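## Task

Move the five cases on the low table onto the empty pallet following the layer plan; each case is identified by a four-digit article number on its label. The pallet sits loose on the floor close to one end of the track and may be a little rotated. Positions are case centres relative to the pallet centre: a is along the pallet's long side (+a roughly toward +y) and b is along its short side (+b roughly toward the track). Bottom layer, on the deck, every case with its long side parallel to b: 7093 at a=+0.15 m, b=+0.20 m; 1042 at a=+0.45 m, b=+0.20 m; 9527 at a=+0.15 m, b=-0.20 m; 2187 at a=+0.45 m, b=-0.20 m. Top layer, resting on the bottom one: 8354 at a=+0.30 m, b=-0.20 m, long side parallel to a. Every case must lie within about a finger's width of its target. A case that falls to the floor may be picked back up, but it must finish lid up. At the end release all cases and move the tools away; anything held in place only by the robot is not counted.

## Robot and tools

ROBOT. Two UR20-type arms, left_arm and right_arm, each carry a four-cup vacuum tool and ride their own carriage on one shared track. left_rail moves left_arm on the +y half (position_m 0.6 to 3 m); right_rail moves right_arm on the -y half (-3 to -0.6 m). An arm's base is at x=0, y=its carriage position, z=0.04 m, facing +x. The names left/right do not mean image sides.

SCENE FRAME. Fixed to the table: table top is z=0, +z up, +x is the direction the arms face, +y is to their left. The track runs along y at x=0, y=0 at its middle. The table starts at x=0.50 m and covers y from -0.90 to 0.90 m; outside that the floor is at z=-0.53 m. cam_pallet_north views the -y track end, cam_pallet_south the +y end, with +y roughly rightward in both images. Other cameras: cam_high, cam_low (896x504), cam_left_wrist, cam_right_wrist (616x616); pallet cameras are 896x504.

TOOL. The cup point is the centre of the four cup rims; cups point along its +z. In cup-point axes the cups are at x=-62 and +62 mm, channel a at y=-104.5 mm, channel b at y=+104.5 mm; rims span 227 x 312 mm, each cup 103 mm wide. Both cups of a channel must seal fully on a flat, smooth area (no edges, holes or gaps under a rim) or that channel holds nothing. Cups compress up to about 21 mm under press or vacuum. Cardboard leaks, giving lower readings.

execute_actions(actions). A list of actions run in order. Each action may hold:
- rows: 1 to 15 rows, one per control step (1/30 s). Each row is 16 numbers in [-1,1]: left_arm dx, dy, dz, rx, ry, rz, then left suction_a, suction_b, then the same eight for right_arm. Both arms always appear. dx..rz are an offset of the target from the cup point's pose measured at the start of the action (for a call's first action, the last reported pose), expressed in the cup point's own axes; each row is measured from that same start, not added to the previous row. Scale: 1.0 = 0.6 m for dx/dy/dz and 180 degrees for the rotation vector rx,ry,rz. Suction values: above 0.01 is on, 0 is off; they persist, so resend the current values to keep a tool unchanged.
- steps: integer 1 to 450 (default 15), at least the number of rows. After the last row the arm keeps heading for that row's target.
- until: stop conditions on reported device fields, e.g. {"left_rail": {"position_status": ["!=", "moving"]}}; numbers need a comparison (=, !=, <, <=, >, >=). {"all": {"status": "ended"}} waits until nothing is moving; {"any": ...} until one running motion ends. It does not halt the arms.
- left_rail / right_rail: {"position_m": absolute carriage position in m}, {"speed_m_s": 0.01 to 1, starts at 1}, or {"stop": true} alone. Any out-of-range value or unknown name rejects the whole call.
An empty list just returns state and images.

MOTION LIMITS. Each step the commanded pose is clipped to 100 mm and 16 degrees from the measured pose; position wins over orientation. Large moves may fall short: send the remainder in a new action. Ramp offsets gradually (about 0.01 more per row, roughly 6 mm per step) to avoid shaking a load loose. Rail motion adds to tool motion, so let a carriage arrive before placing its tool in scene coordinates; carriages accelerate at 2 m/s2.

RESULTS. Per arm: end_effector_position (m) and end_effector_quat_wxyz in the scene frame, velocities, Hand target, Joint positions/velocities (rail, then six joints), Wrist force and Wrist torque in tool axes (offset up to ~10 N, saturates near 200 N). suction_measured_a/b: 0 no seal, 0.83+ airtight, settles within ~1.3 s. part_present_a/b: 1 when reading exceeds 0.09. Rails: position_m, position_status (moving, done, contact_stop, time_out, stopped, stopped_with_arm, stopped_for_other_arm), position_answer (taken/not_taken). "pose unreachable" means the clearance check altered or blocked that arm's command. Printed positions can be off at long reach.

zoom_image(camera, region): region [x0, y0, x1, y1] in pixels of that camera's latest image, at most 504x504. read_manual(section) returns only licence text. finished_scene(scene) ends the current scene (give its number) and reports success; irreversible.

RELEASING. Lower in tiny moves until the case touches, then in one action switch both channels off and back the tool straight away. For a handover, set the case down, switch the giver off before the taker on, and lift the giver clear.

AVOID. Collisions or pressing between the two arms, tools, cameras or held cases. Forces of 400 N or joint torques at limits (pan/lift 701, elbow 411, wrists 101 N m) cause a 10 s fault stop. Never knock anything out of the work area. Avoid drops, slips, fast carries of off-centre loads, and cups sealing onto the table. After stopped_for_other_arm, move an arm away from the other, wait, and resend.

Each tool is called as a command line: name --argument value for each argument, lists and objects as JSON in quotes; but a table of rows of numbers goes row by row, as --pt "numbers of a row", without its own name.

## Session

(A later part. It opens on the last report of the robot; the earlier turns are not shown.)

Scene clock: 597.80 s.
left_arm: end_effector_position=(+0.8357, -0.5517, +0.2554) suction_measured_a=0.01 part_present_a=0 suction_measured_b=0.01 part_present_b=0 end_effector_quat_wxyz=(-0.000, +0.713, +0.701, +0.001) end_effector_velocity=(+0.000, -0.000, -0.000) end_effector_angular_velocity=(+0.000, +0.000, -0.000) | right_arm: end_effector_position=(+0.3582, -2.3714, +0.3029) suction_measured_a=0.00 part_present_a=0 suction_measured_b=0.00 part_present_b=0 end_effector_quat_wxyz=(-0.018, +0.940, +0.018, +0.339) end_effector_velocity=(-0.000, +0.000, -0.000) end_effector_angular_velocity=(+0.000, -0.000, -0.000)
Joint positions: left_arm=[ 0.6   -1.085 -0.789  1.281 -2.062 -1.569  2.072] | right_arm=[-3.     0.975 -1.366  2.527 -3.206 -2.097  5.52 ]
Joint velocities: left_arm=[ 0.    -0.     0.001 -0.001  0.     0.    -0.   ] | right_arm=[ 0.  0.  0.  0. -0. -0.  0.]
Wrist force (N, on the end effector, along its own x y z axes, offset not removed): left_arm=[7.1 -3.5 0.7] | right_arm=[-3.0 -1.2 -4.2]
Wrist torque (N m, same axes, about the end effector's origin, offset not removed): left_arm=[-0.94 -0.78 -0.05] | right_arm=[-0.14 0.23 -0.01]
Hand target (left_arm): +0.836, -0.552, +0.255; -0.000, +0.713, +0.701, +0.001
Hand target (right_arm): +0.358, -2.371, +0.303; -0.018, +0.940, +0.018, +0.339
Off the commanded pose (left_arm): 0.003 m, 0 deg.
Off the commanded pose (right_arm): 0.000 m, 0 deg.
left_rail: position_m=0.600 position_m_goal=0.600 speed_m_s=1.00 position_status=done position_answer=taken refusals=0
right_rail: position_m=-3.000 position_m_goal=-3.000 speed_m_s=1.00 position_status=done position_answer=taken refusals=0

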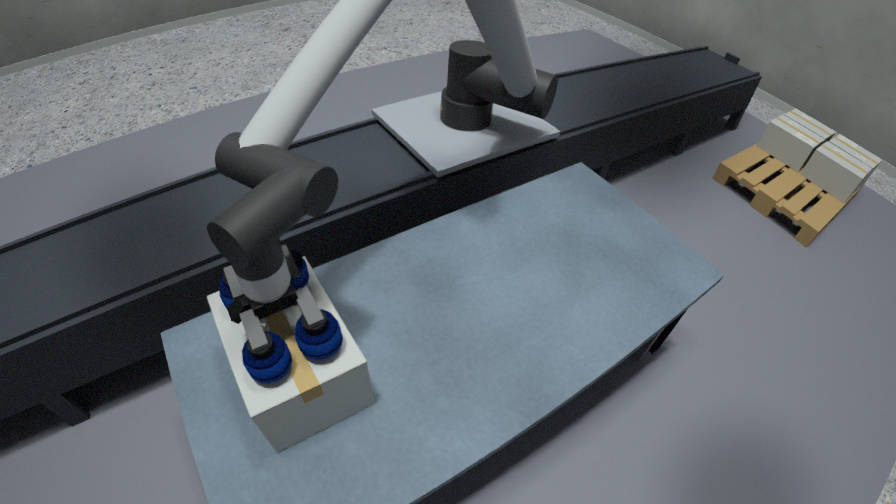

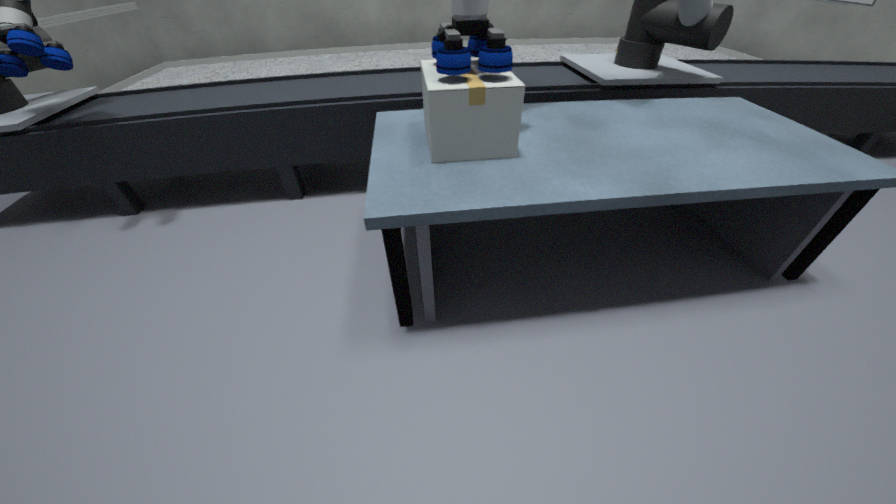

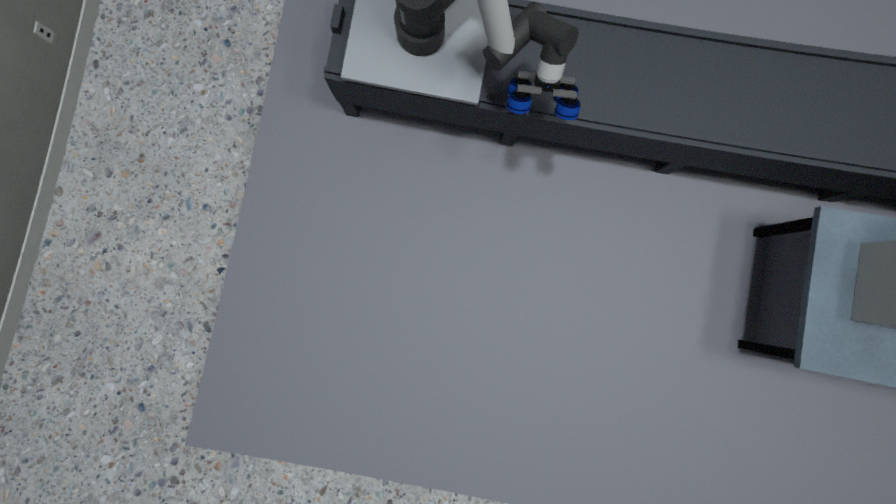

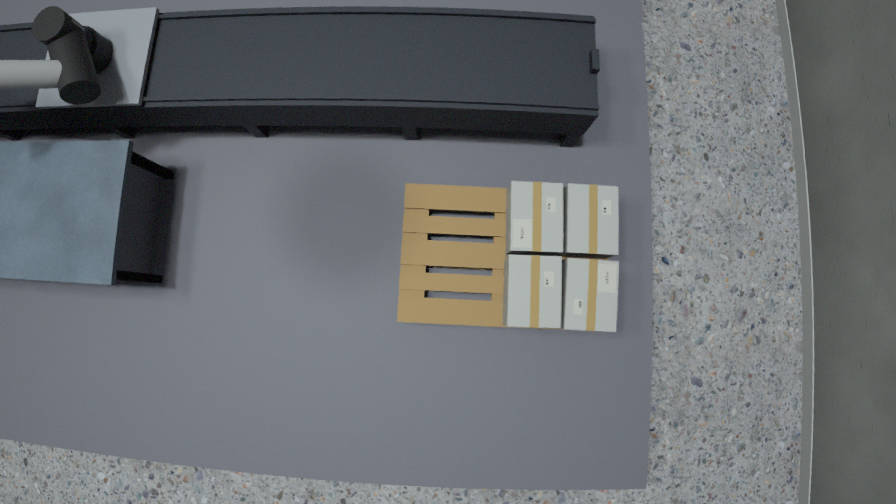

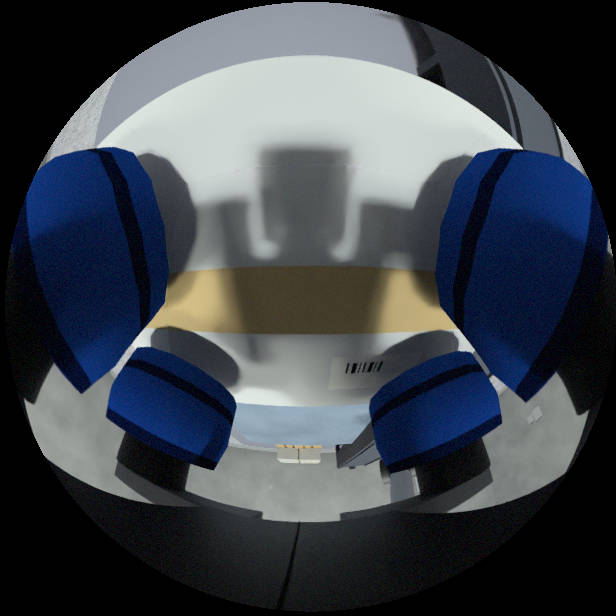

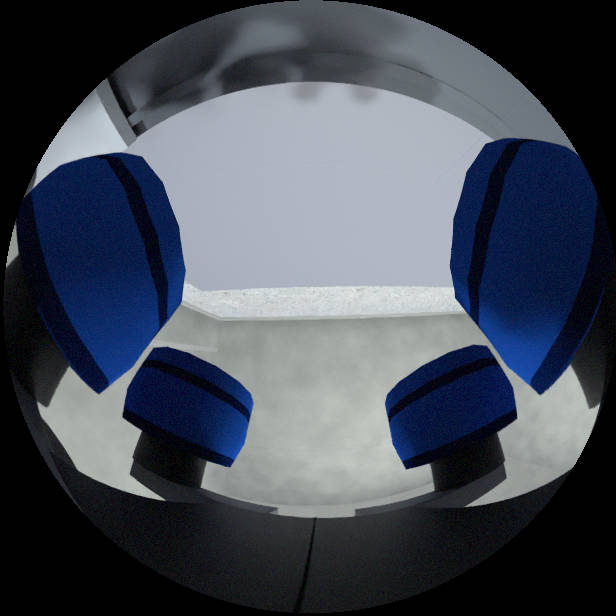

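execute_actions --actions '[{"rows": [[-0.002,0.001,0.006,0,0,0,1,1,0,0,0,0,0,0,0,0],[-0.004,0.002,0.015,0,0,0,1,1,0,0,0,0,0,0,0,0],[-0.005,0.003,0.026,0,0,0,1,1,0,0,0,0,0,0,0,0],[-0.005,0.003,0.037,0,0,0,1,1,0,0,0,0,0,0,0,0],[-0.005,0.003,0.045,0,0,0,1,1,0,0,0,0,0,0,0,0],[-0.005,0.003,0.05,0,0,0,1,1,0,0,0,0,0,0,0,0]], "steps": 6}]'

Scene clock: 607.43 s.
left_arm: end_effector_position=(+0.8366, -0.5534, +0.2452) suction_measured_a=0.01 part_present_a=0 suction_measured_b=0.01 part_present_b=0 end_effector_quat_wxyz=(-0.000, +0.713, +0.701, +0.001) end_effector_velocity=(+0.005, -0.010, -0.118) end_effector_angular_velocity=(+0.000, +0.000, -0.000) | right_arm: end_effector_position=(+0.3582, -2.3714, +0.3029) suction_measured_a=0.00 part_present_a=0 suction_measured_b=0.00 part_present_b=0 end_effector_quat_wxyz=(-0.018, +0.940, +0.018, +0.339) end_effector_velocity=(+0.000, -0.000, +0.000) end_effector_angular_velocity=(-0.000, -0.000, +0.000)
Joint positions: left_arm=[ 0.6   -1.085 -0.781  1.282 -2.07  -1.569  2.072] | right_arm=[-3.     0.975 -1.366  2.527 -3.206 -2.097  5.52 ]
Joint velocities: left_arm=[ 0.    -0.     0.081  0.027 -0.107  0.    -0.   ] | right_arm=[ 0. -0. -0.  0. -0. -0. -0.]
Wrist force (N, on the end effector, along its own x y z axes, offset not removed): left_arm=[1.7 2.6 2.9] | right_arm=[-6.0 -5.0 -4.0]
Wrist torque (N m, same axes, about the end effector's origin, offset not removed): left_arm=[-0.44 -0.17 0.02] | right_arm=[-0.61 0.74 -0.07]
Hand target (left_arm): +0.837, -0.554, +0.226; -0.000, +0.713, +0.701, +0.001
Hand target (right_arm): +0.358, -2.371, +0.303; -0.018, +0.940, +0.018, +0.339
Off the commanded pose (left_arm): 0.020 m, 0 deg.
Off the commanded pose (right_arm): 0.000 m, 0 deg.
left_rail: position_m=0.600 position_m_goal=0.600 speed_m_s=1.00 position_status=done position_answer=taken refusals=0
right_rail: position_m=-3.000 position_m_goal=-3.000 speed_m_s=1.00 position_status=done position_answer=taken refusals=0

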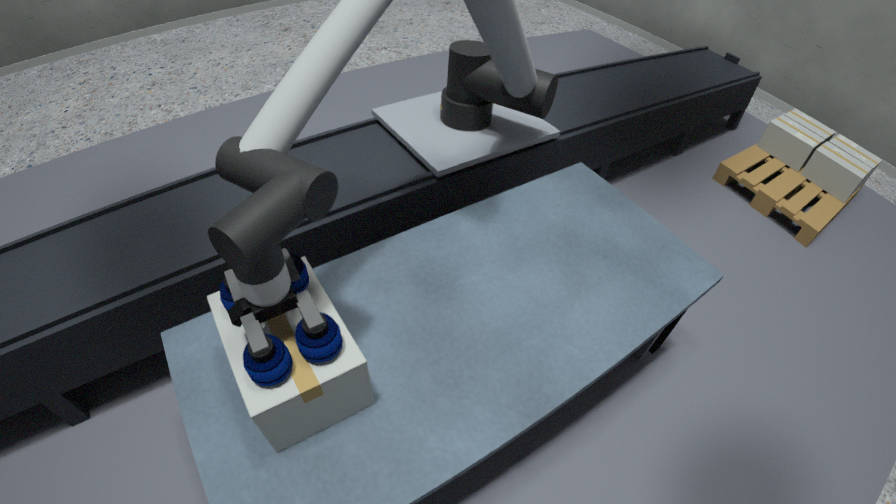

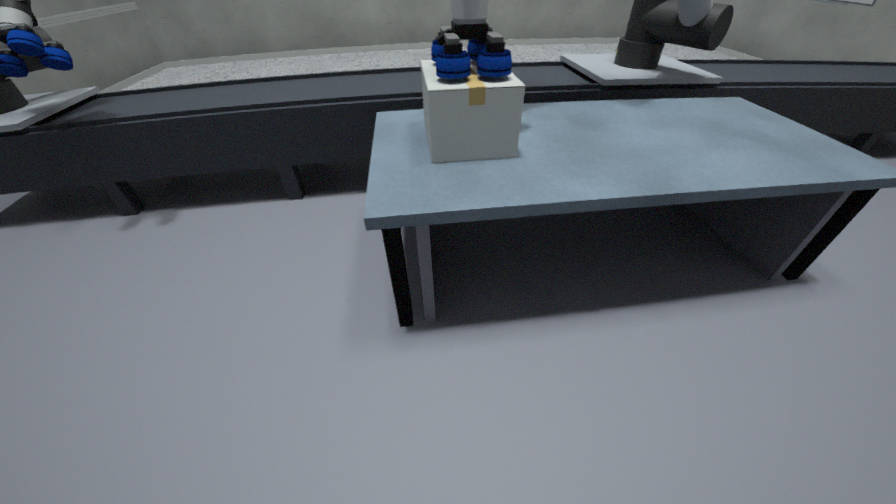

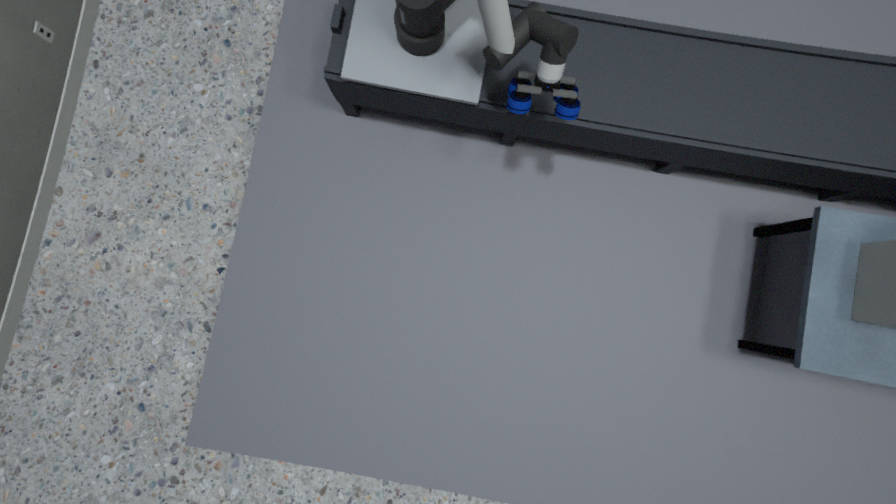

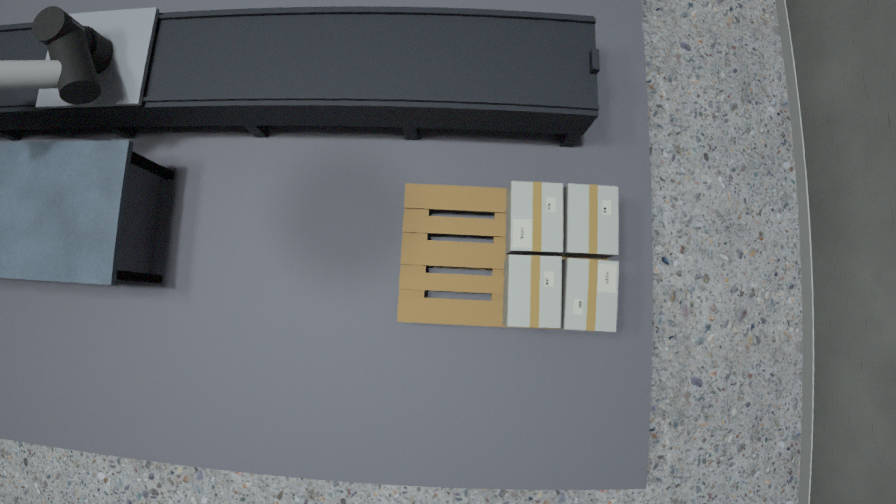

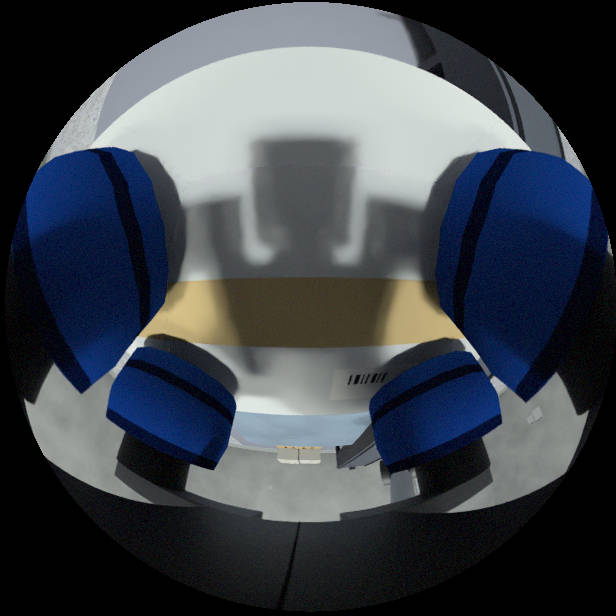

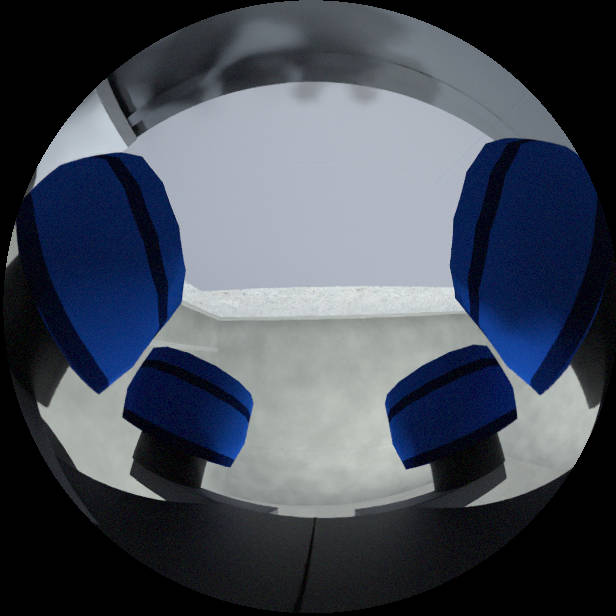

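execute_actions --actions '[]'

Scene clock: 614.90 s.
left_arm: end_effector_position=(+0.8372, -0.5543, +0.2256) suction_measured_a=0.94 part_present_a=1 suction_measured_b=0.94 part_present_b=1 end_effector_quat_wxyz=(-0.000, +0.713, +0.701, +0.001) end_effector_velocity=(+0.000, +0.000, -0.000) end_effector_angular_velocity=(+0.000, +0.000, -0.000) | right_arm: end_effector_position=(+0.3582, -2.3714, +0.3029) suction_measured_a=0.00 part_present_a=0 suction_measured_b=0.00 part_present_b=0 end_effector_quat_wxyz=(-0.018, +0.940, +0.018, +0.339) end_effector_velocity=(-0.000, -0.000, +0.000) end_effector_angular_velocity=(+0.000, -0.000, -0.000)
Joint positions: left_arm=[ 0.6   -1.085 -0.768  1.287 -2.089 -1.569  2.072] | right_arm=[-3.     0.975 -1.366  2.527 -3.206 -2.097  5.52 ]
Joint velocities: left_arm=[ 0.  0.  0. -0. -0. -0.  0.] | right_arm=[ 0.  0. -0.  0.  0. -0.  0.]
Wrist force (N, on the end effector, along its own x y z axes, offset not removed): left_arm=[2.5 0.3 -56.7] | right_arm=[-2.8 -2.3 -1.1]
Wrist torque (N m, same axes, about the end effector's origin, offset not removed): left_arm=[0.98 -0.18 0.03] | right_arm=[-0.19 0.28 0.02]
Hand target (left_arm): +0.837, -0.554, +0.226; -0.000, +0.713, +0.701, +0.001
Hand target (right_arm): +0.358, -2.371, +0.303; -0.018, +0.940, +0.018, +0.339
Off the commanded pose (left_arm): 0.000 m, 0 deg.
Off the commanded pose (right_arm): 0.000 m, 0 deg.
left_rail: position_m=0.600 position_m_goal=0.600 speed_m_s=1.00 position_status=done position_answer=taken refusals=0
right_rail: position_m=-3.000 position_m_goal=-3.000 speed_m_s=1.00 position_status=done position_answer=taken refusals=0

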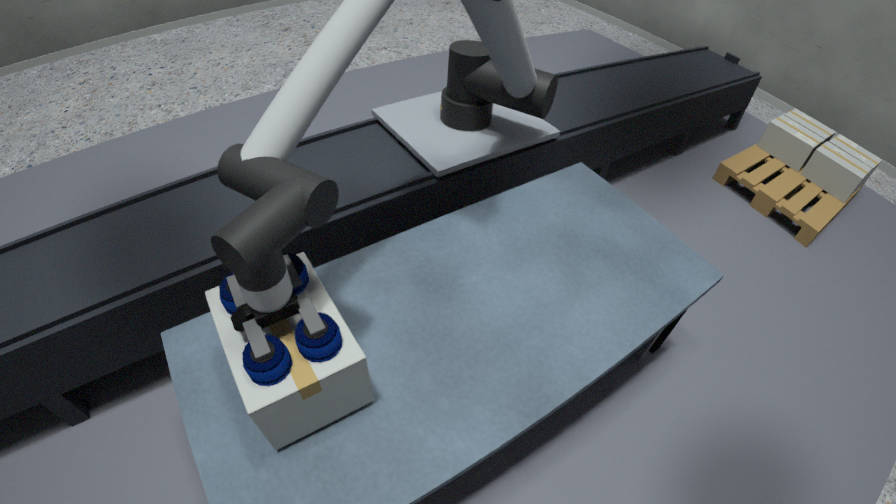

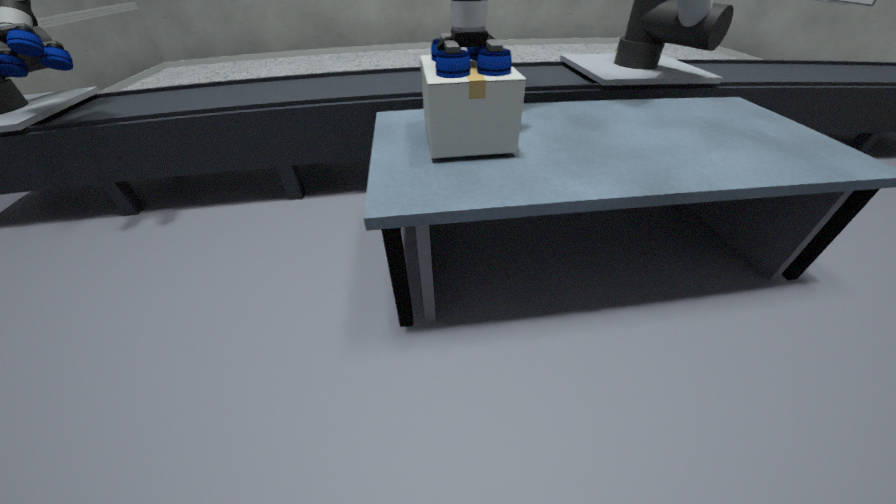

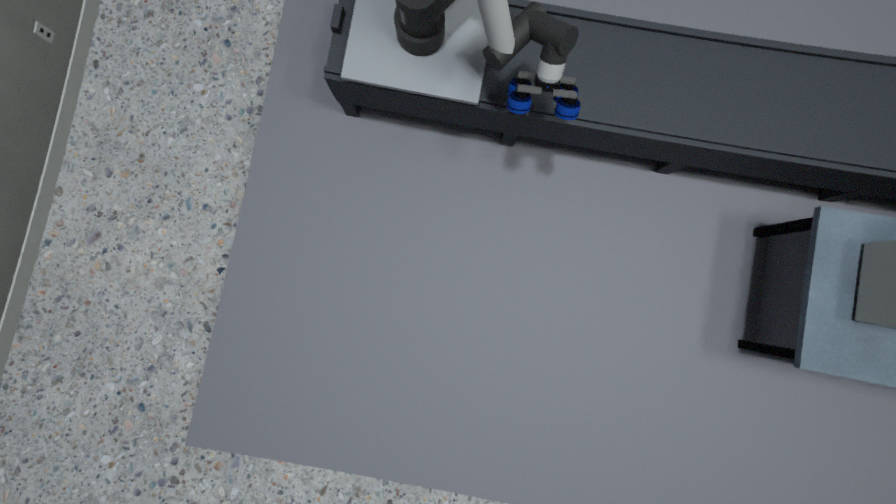

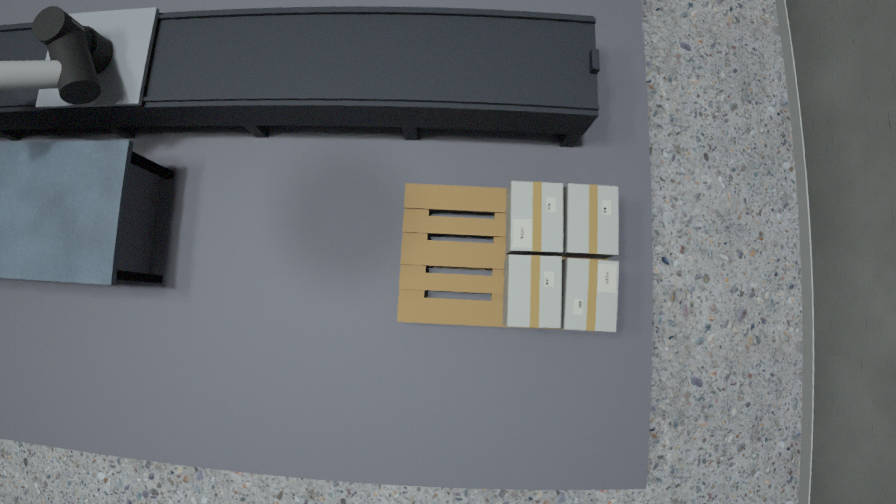

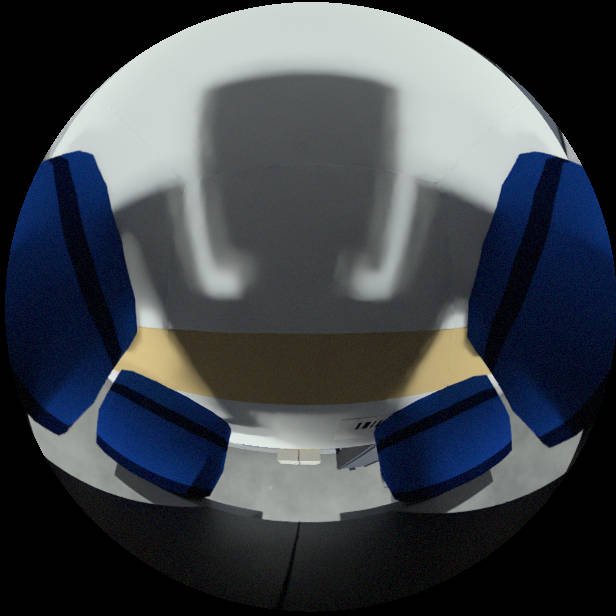

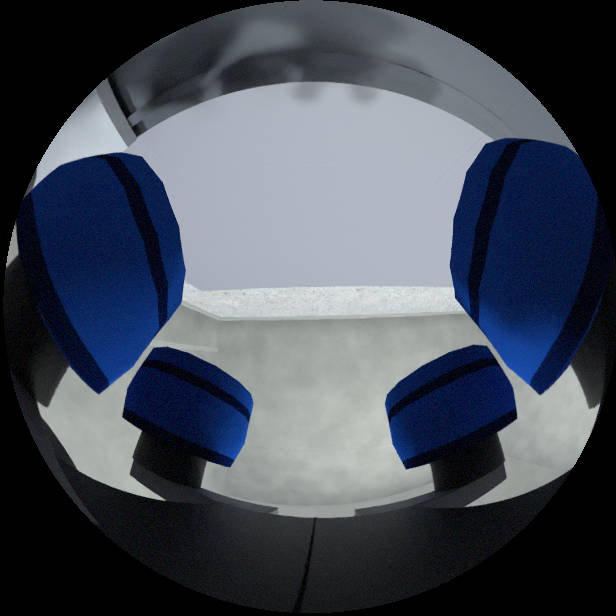

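execute_actions --actions '[{"left_rail": {"position_m": 3.0}, "rows": [[0.002,0,-0.008,0,0,-0.002,1,1,0,0,0,0,0,0,0,0],[0.006,0.001,-0.018,0,0,-0.006,1,1,0,0,0,0,0,0,0,0],[0.014,0.003,-0.03,0,0,-0.012,1,1,0,0,0,0,0,0,0,0],[0.026,0.006,-0.042,0,0,-0.02,1,1,0,0,0,0,0,0,0,0],[0.042,0.01,-0.054,0,0,-0.03,1,1,0,0,0,0,0,0,0,0],[0.062,0.015,-0.064,0,0,-0.042,1,1,0,0,0,0,0,0,0,0],[0.086,0.021,-0.072,0,0,-0.056,1,1,0,0,0,0,0,0,0,0],[0.115,0.029,-0.078,0,0,-0.072,1,1,0,0,0,0,0,0,0,0],[0.15,0.038,-0.08,0,0,-0.09,1,1,0,0,0,0,0,0,0,0],[0.19,0.048,-0.08,0,0,-0.11,1,1,0,0,0,0,0,0,0,0],[0.24,0.06,-0.08,0,0,-0.135,1,1,0,0,0,0,0,0,0,0],[0.3,0.075,-0.08,0,0,-0.16,1,1,0,0,0,0,0,0,0,0],[1.0,0.25,-0.08,0,0,-0.502,1,1,0,0,0,0,0,0,0,0]], "steps": 40}]'

Scene clock: 619.80 s.
left_arm: end_effector_position=(+0.9700, +0.9729, +0.2707) suction_measured_a=0.94 part_present_a=1 suction_measured_b=0.94 part_present_b=1 end_effector_quat_wxyz=(-0.007, +0.104, +0.995, +0.002) end_effector_velocity=(+0.112, +1.457, +0.012) end_effector_angular_velocity=(-0.002, -0.054, +1.260) | right_arm: end_effector_position=(+0.3582, -2.3714, +0.3029) suction_measured_a=0.00 part_present_a=0 suction_measured_b=0.00 part_present_b=0 end_effector_quat_wxyz=(-0.018, +0.940, +0.018, +0.339) end_effector_velocity=(-0.000, +0.000, -0.000) end_effector_angular_velocity=(+0.000, +0.000, -0.000)
Joint positions: left_arm=[ 1.64  -0.772 -1.038  1.717 -2.236 -1.577  1.007] | right_arm=[-3.     0.975 -1.366  2.527 -3.206 -2.097  5.52 ]
Joint velocities: left_arm=[ 1.     0.344 -0.171  0.295 -0.17   0.024 -0.916] | right_arm=[ 0. -0.  0. -0.  0.  0.  0.]
Wrist force (N, on the end effector, along its own x y z axes, offset not removed): left_arm=[0.4 -3.7 -56.4] | right_arm=[-4.5 -0.3 0.2]
Wrist torque (N m, same axes, about the end effector's origin, offset not removed): left_arm=[0.22 0.26 -0.09] | right_arm=[0.01 0.58 -0.09]
Hand target (left_arm): +0.987, +1.111, +0.272; -0.003, +0.010, +1.000, +0.001
Hand target (right_arm): +0.358, -2.371, +0.303; -0.018, +0.940, +0.018, +0.339
Off the commanded pose (left_arm): 0.113 m, 11 deg; position clipped at the last step of the last action.
Off the commanded pose (right_arm): 0.000 m, 0 deg.
left_rail: position_m=1.640 position_m_goal=3.000 speed_m_s=1.00 position_status=moving position_answer=taken refusals=0
right_rail: position_m=-3.000 position_m_goal=-3.000 speed_m_s=1.00 position_status=done position_answer=taken refusals=0

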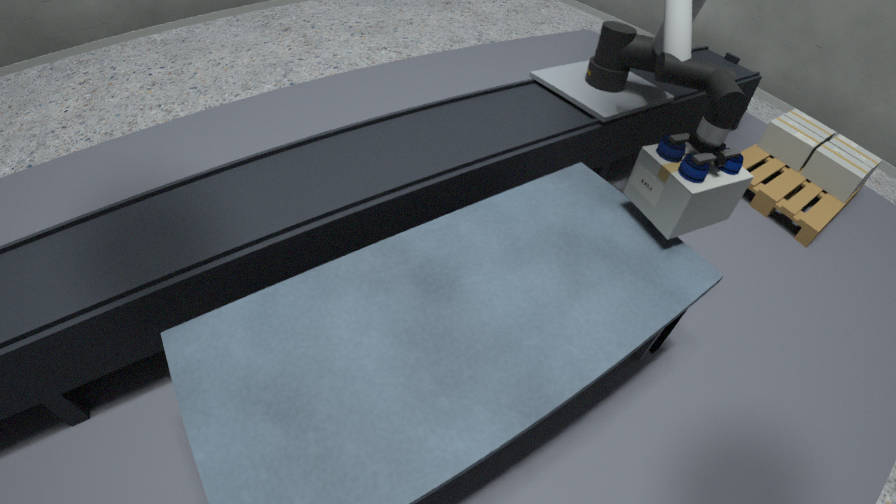

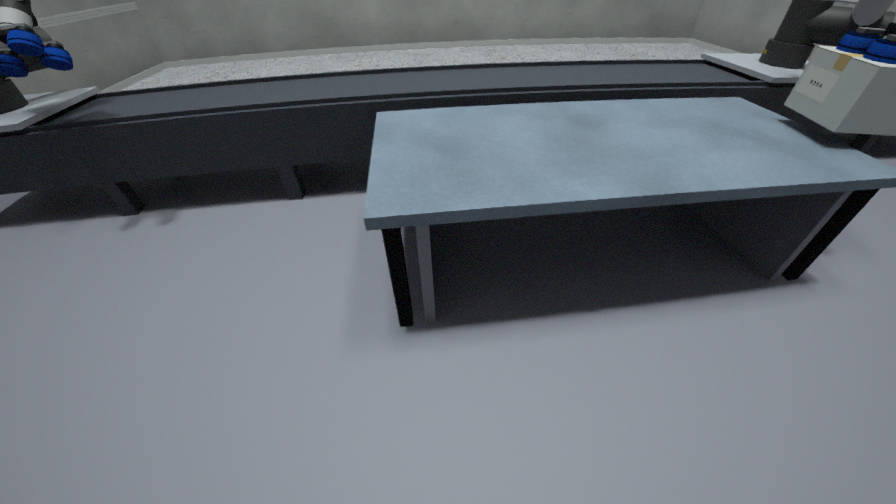

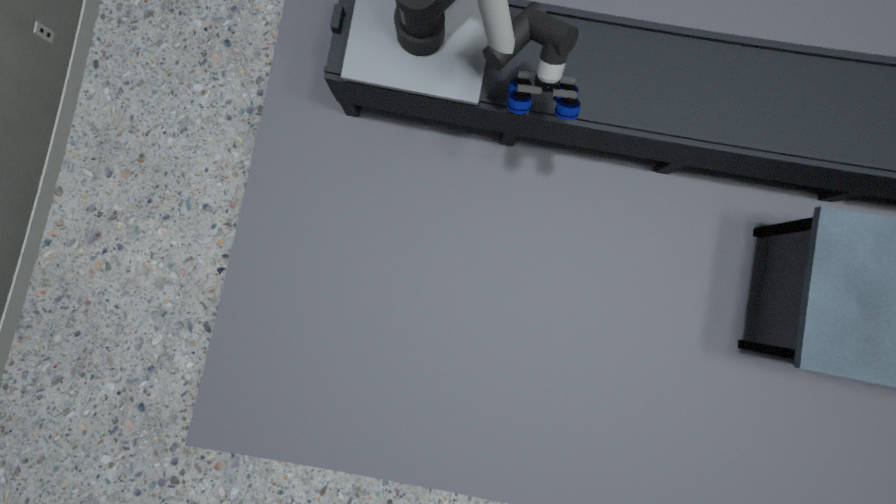

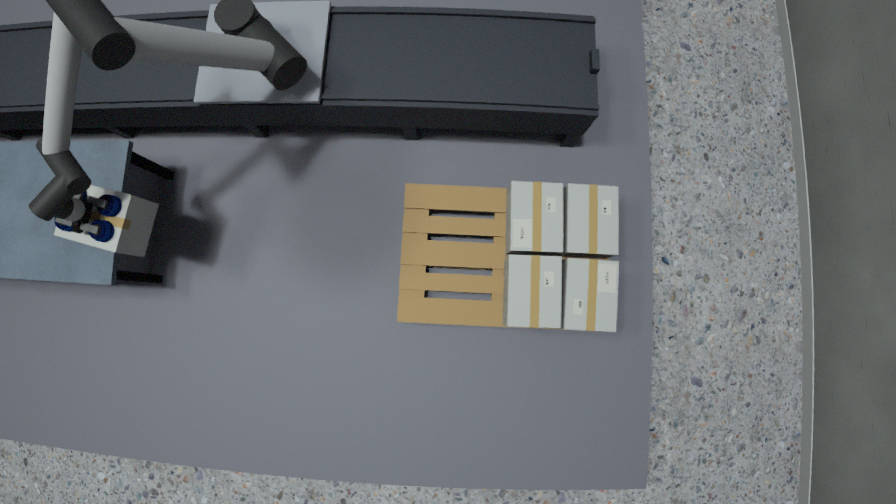

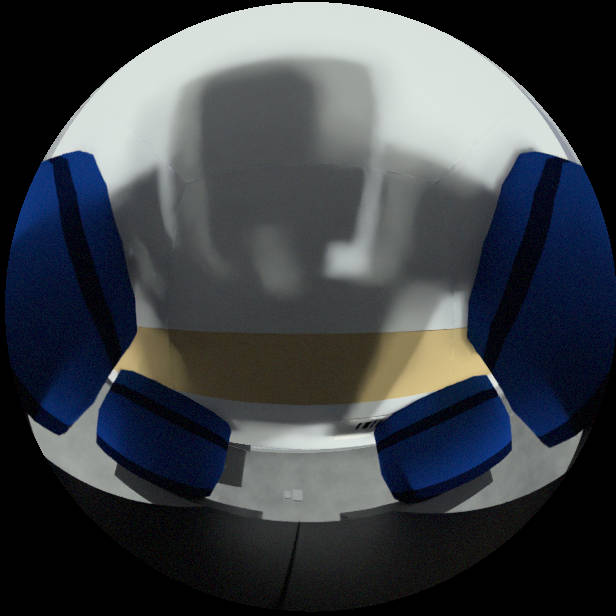

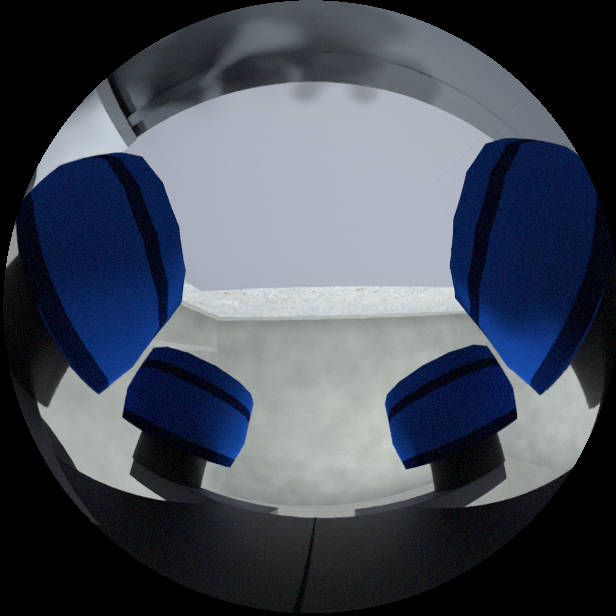

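execute_actions --actions '[]'

Scene clock: 620.63 s.
left_arm: end_effector_position=(+0.9873, +1.8836, +0.2724) suction_measured_a=0.94 part_present_a=1 suction_measured_b=0.94 part_present_b=1 end_effector_quat_wxyz=(-0.003, +0.010, +1.000, +0.001) end_effector_velocity=(+0.000, +1.001, +0.000) end_effector_angular_velocity=(+0.000, -0.000, +0.002) | right_arm: end_effector_position=(+0.3582, -2.3714, +0.3029) suction_measured_a=0.00 part_present_a=0 suction_measured_b=0.00 part_present_b=0 end_effector_quat_wxyz=(-0.018, +0.940, +0.018, +0.339) end_effector_velocity=(+0.000, -0.000, -0.000) end_effector_angular_velocity=(-0.000, -0.000, +0.000)
Joint positions: left_arm=[ 2.473 -0.714 -1.066  1.765 -2.264 -1.572  0.877] | right_arm=[-3.     0.975 -1.366  2.527 -3.206 -2.097  5.52 ]
Joint velocities: left_arm=[ 1.     0.001 -0.     0.    -0.     0.    -0.001] | right_arm=[ 0. -0.  0.  0. -0.  0. -0.]
Wrist force (N, on the end effector, along its own x y z axes, offset not removed): left_arm=[-2.9 -1.3 -54.8] | right_arm=[-3.7 -1.1 0.1]
Wrist torque (N m, same axes, about the end effector's origin, offset not removed): left_arm=[0.66 0.50 -0.02] | right_arm=[-0.10 0.44 -0.12]
Hand target (left_arm): +0.987, +1.944, +0.272; -0.003, +0.010, +1.000, +0.001
Hand target (right_arm): +0.358, -2.371, +0.303; -0.018, +0.940, +0.018, +0.339
Off the commanded pose (left_arm): 0.034 m, 1 deg; position clipped at the last step of the last action.
Off the commanded pose (right_arm): 0.000 m, 0 deg.
left_rail: position_m=2.473 position_m_goal=3.000 speed_m_s=1.00 position_status=moving position_answer=taken refusals=0
right_rail: position_m=-3.000 position_m_goal=-3.000 speed_m_s=1.00 position_status=done position_answer=taken refusals=0

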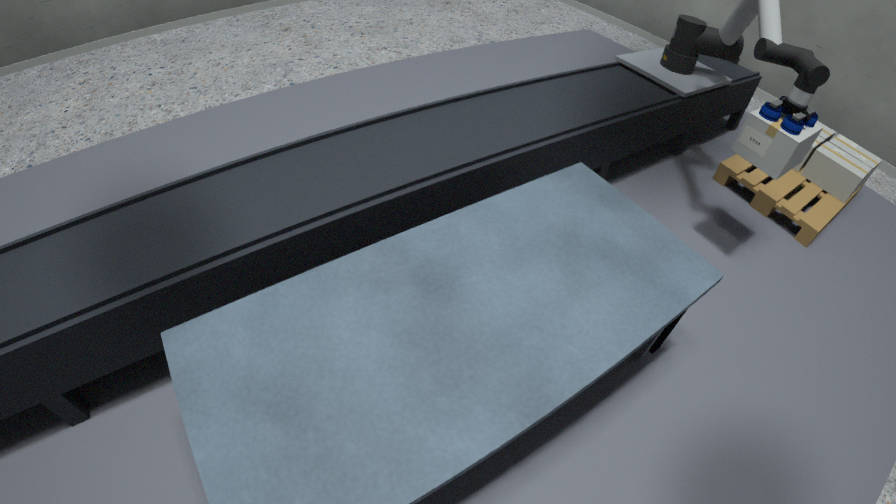

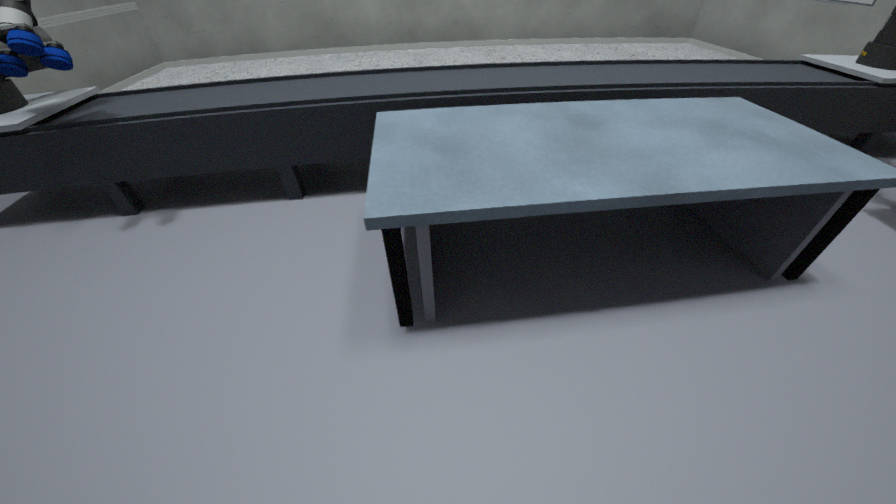

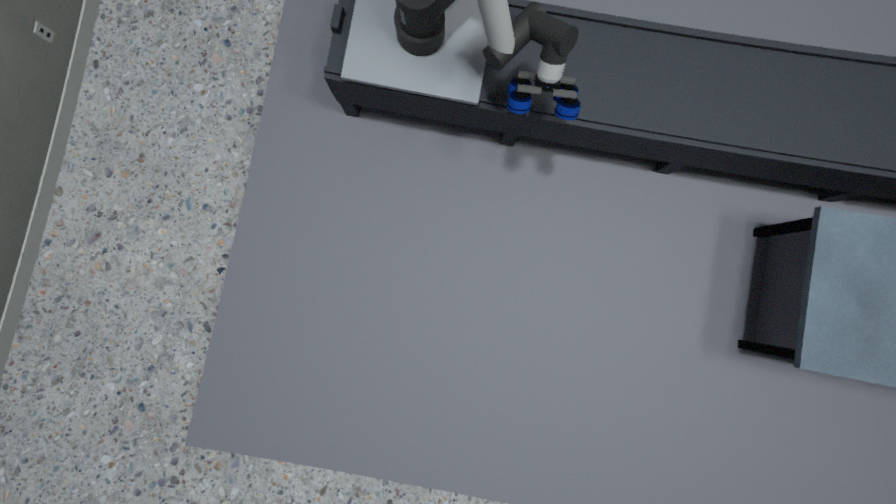

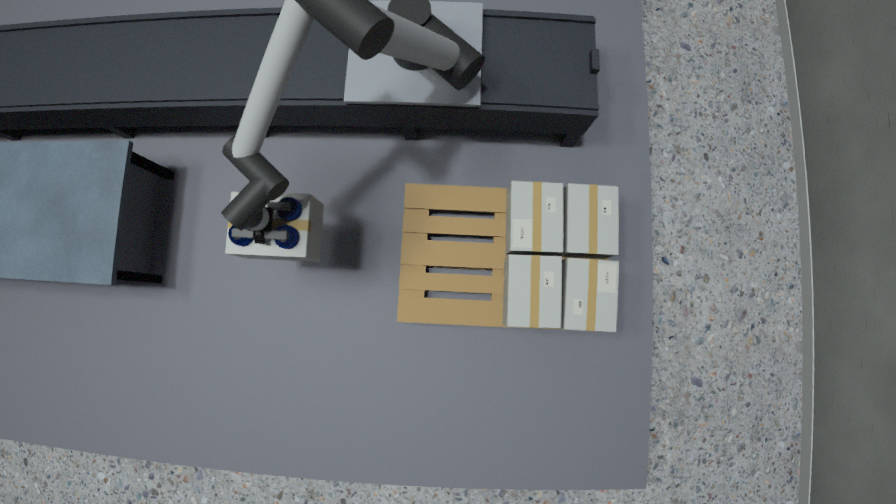

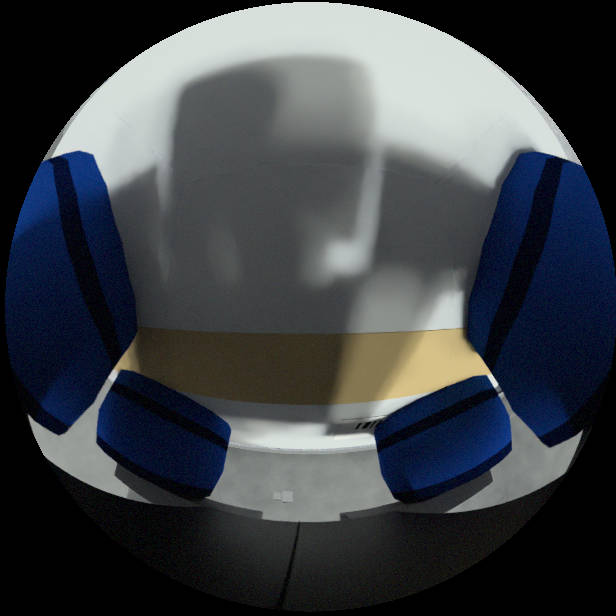

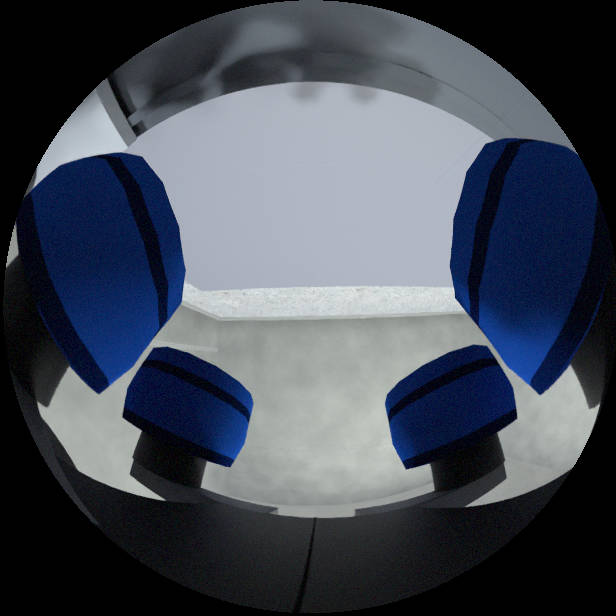

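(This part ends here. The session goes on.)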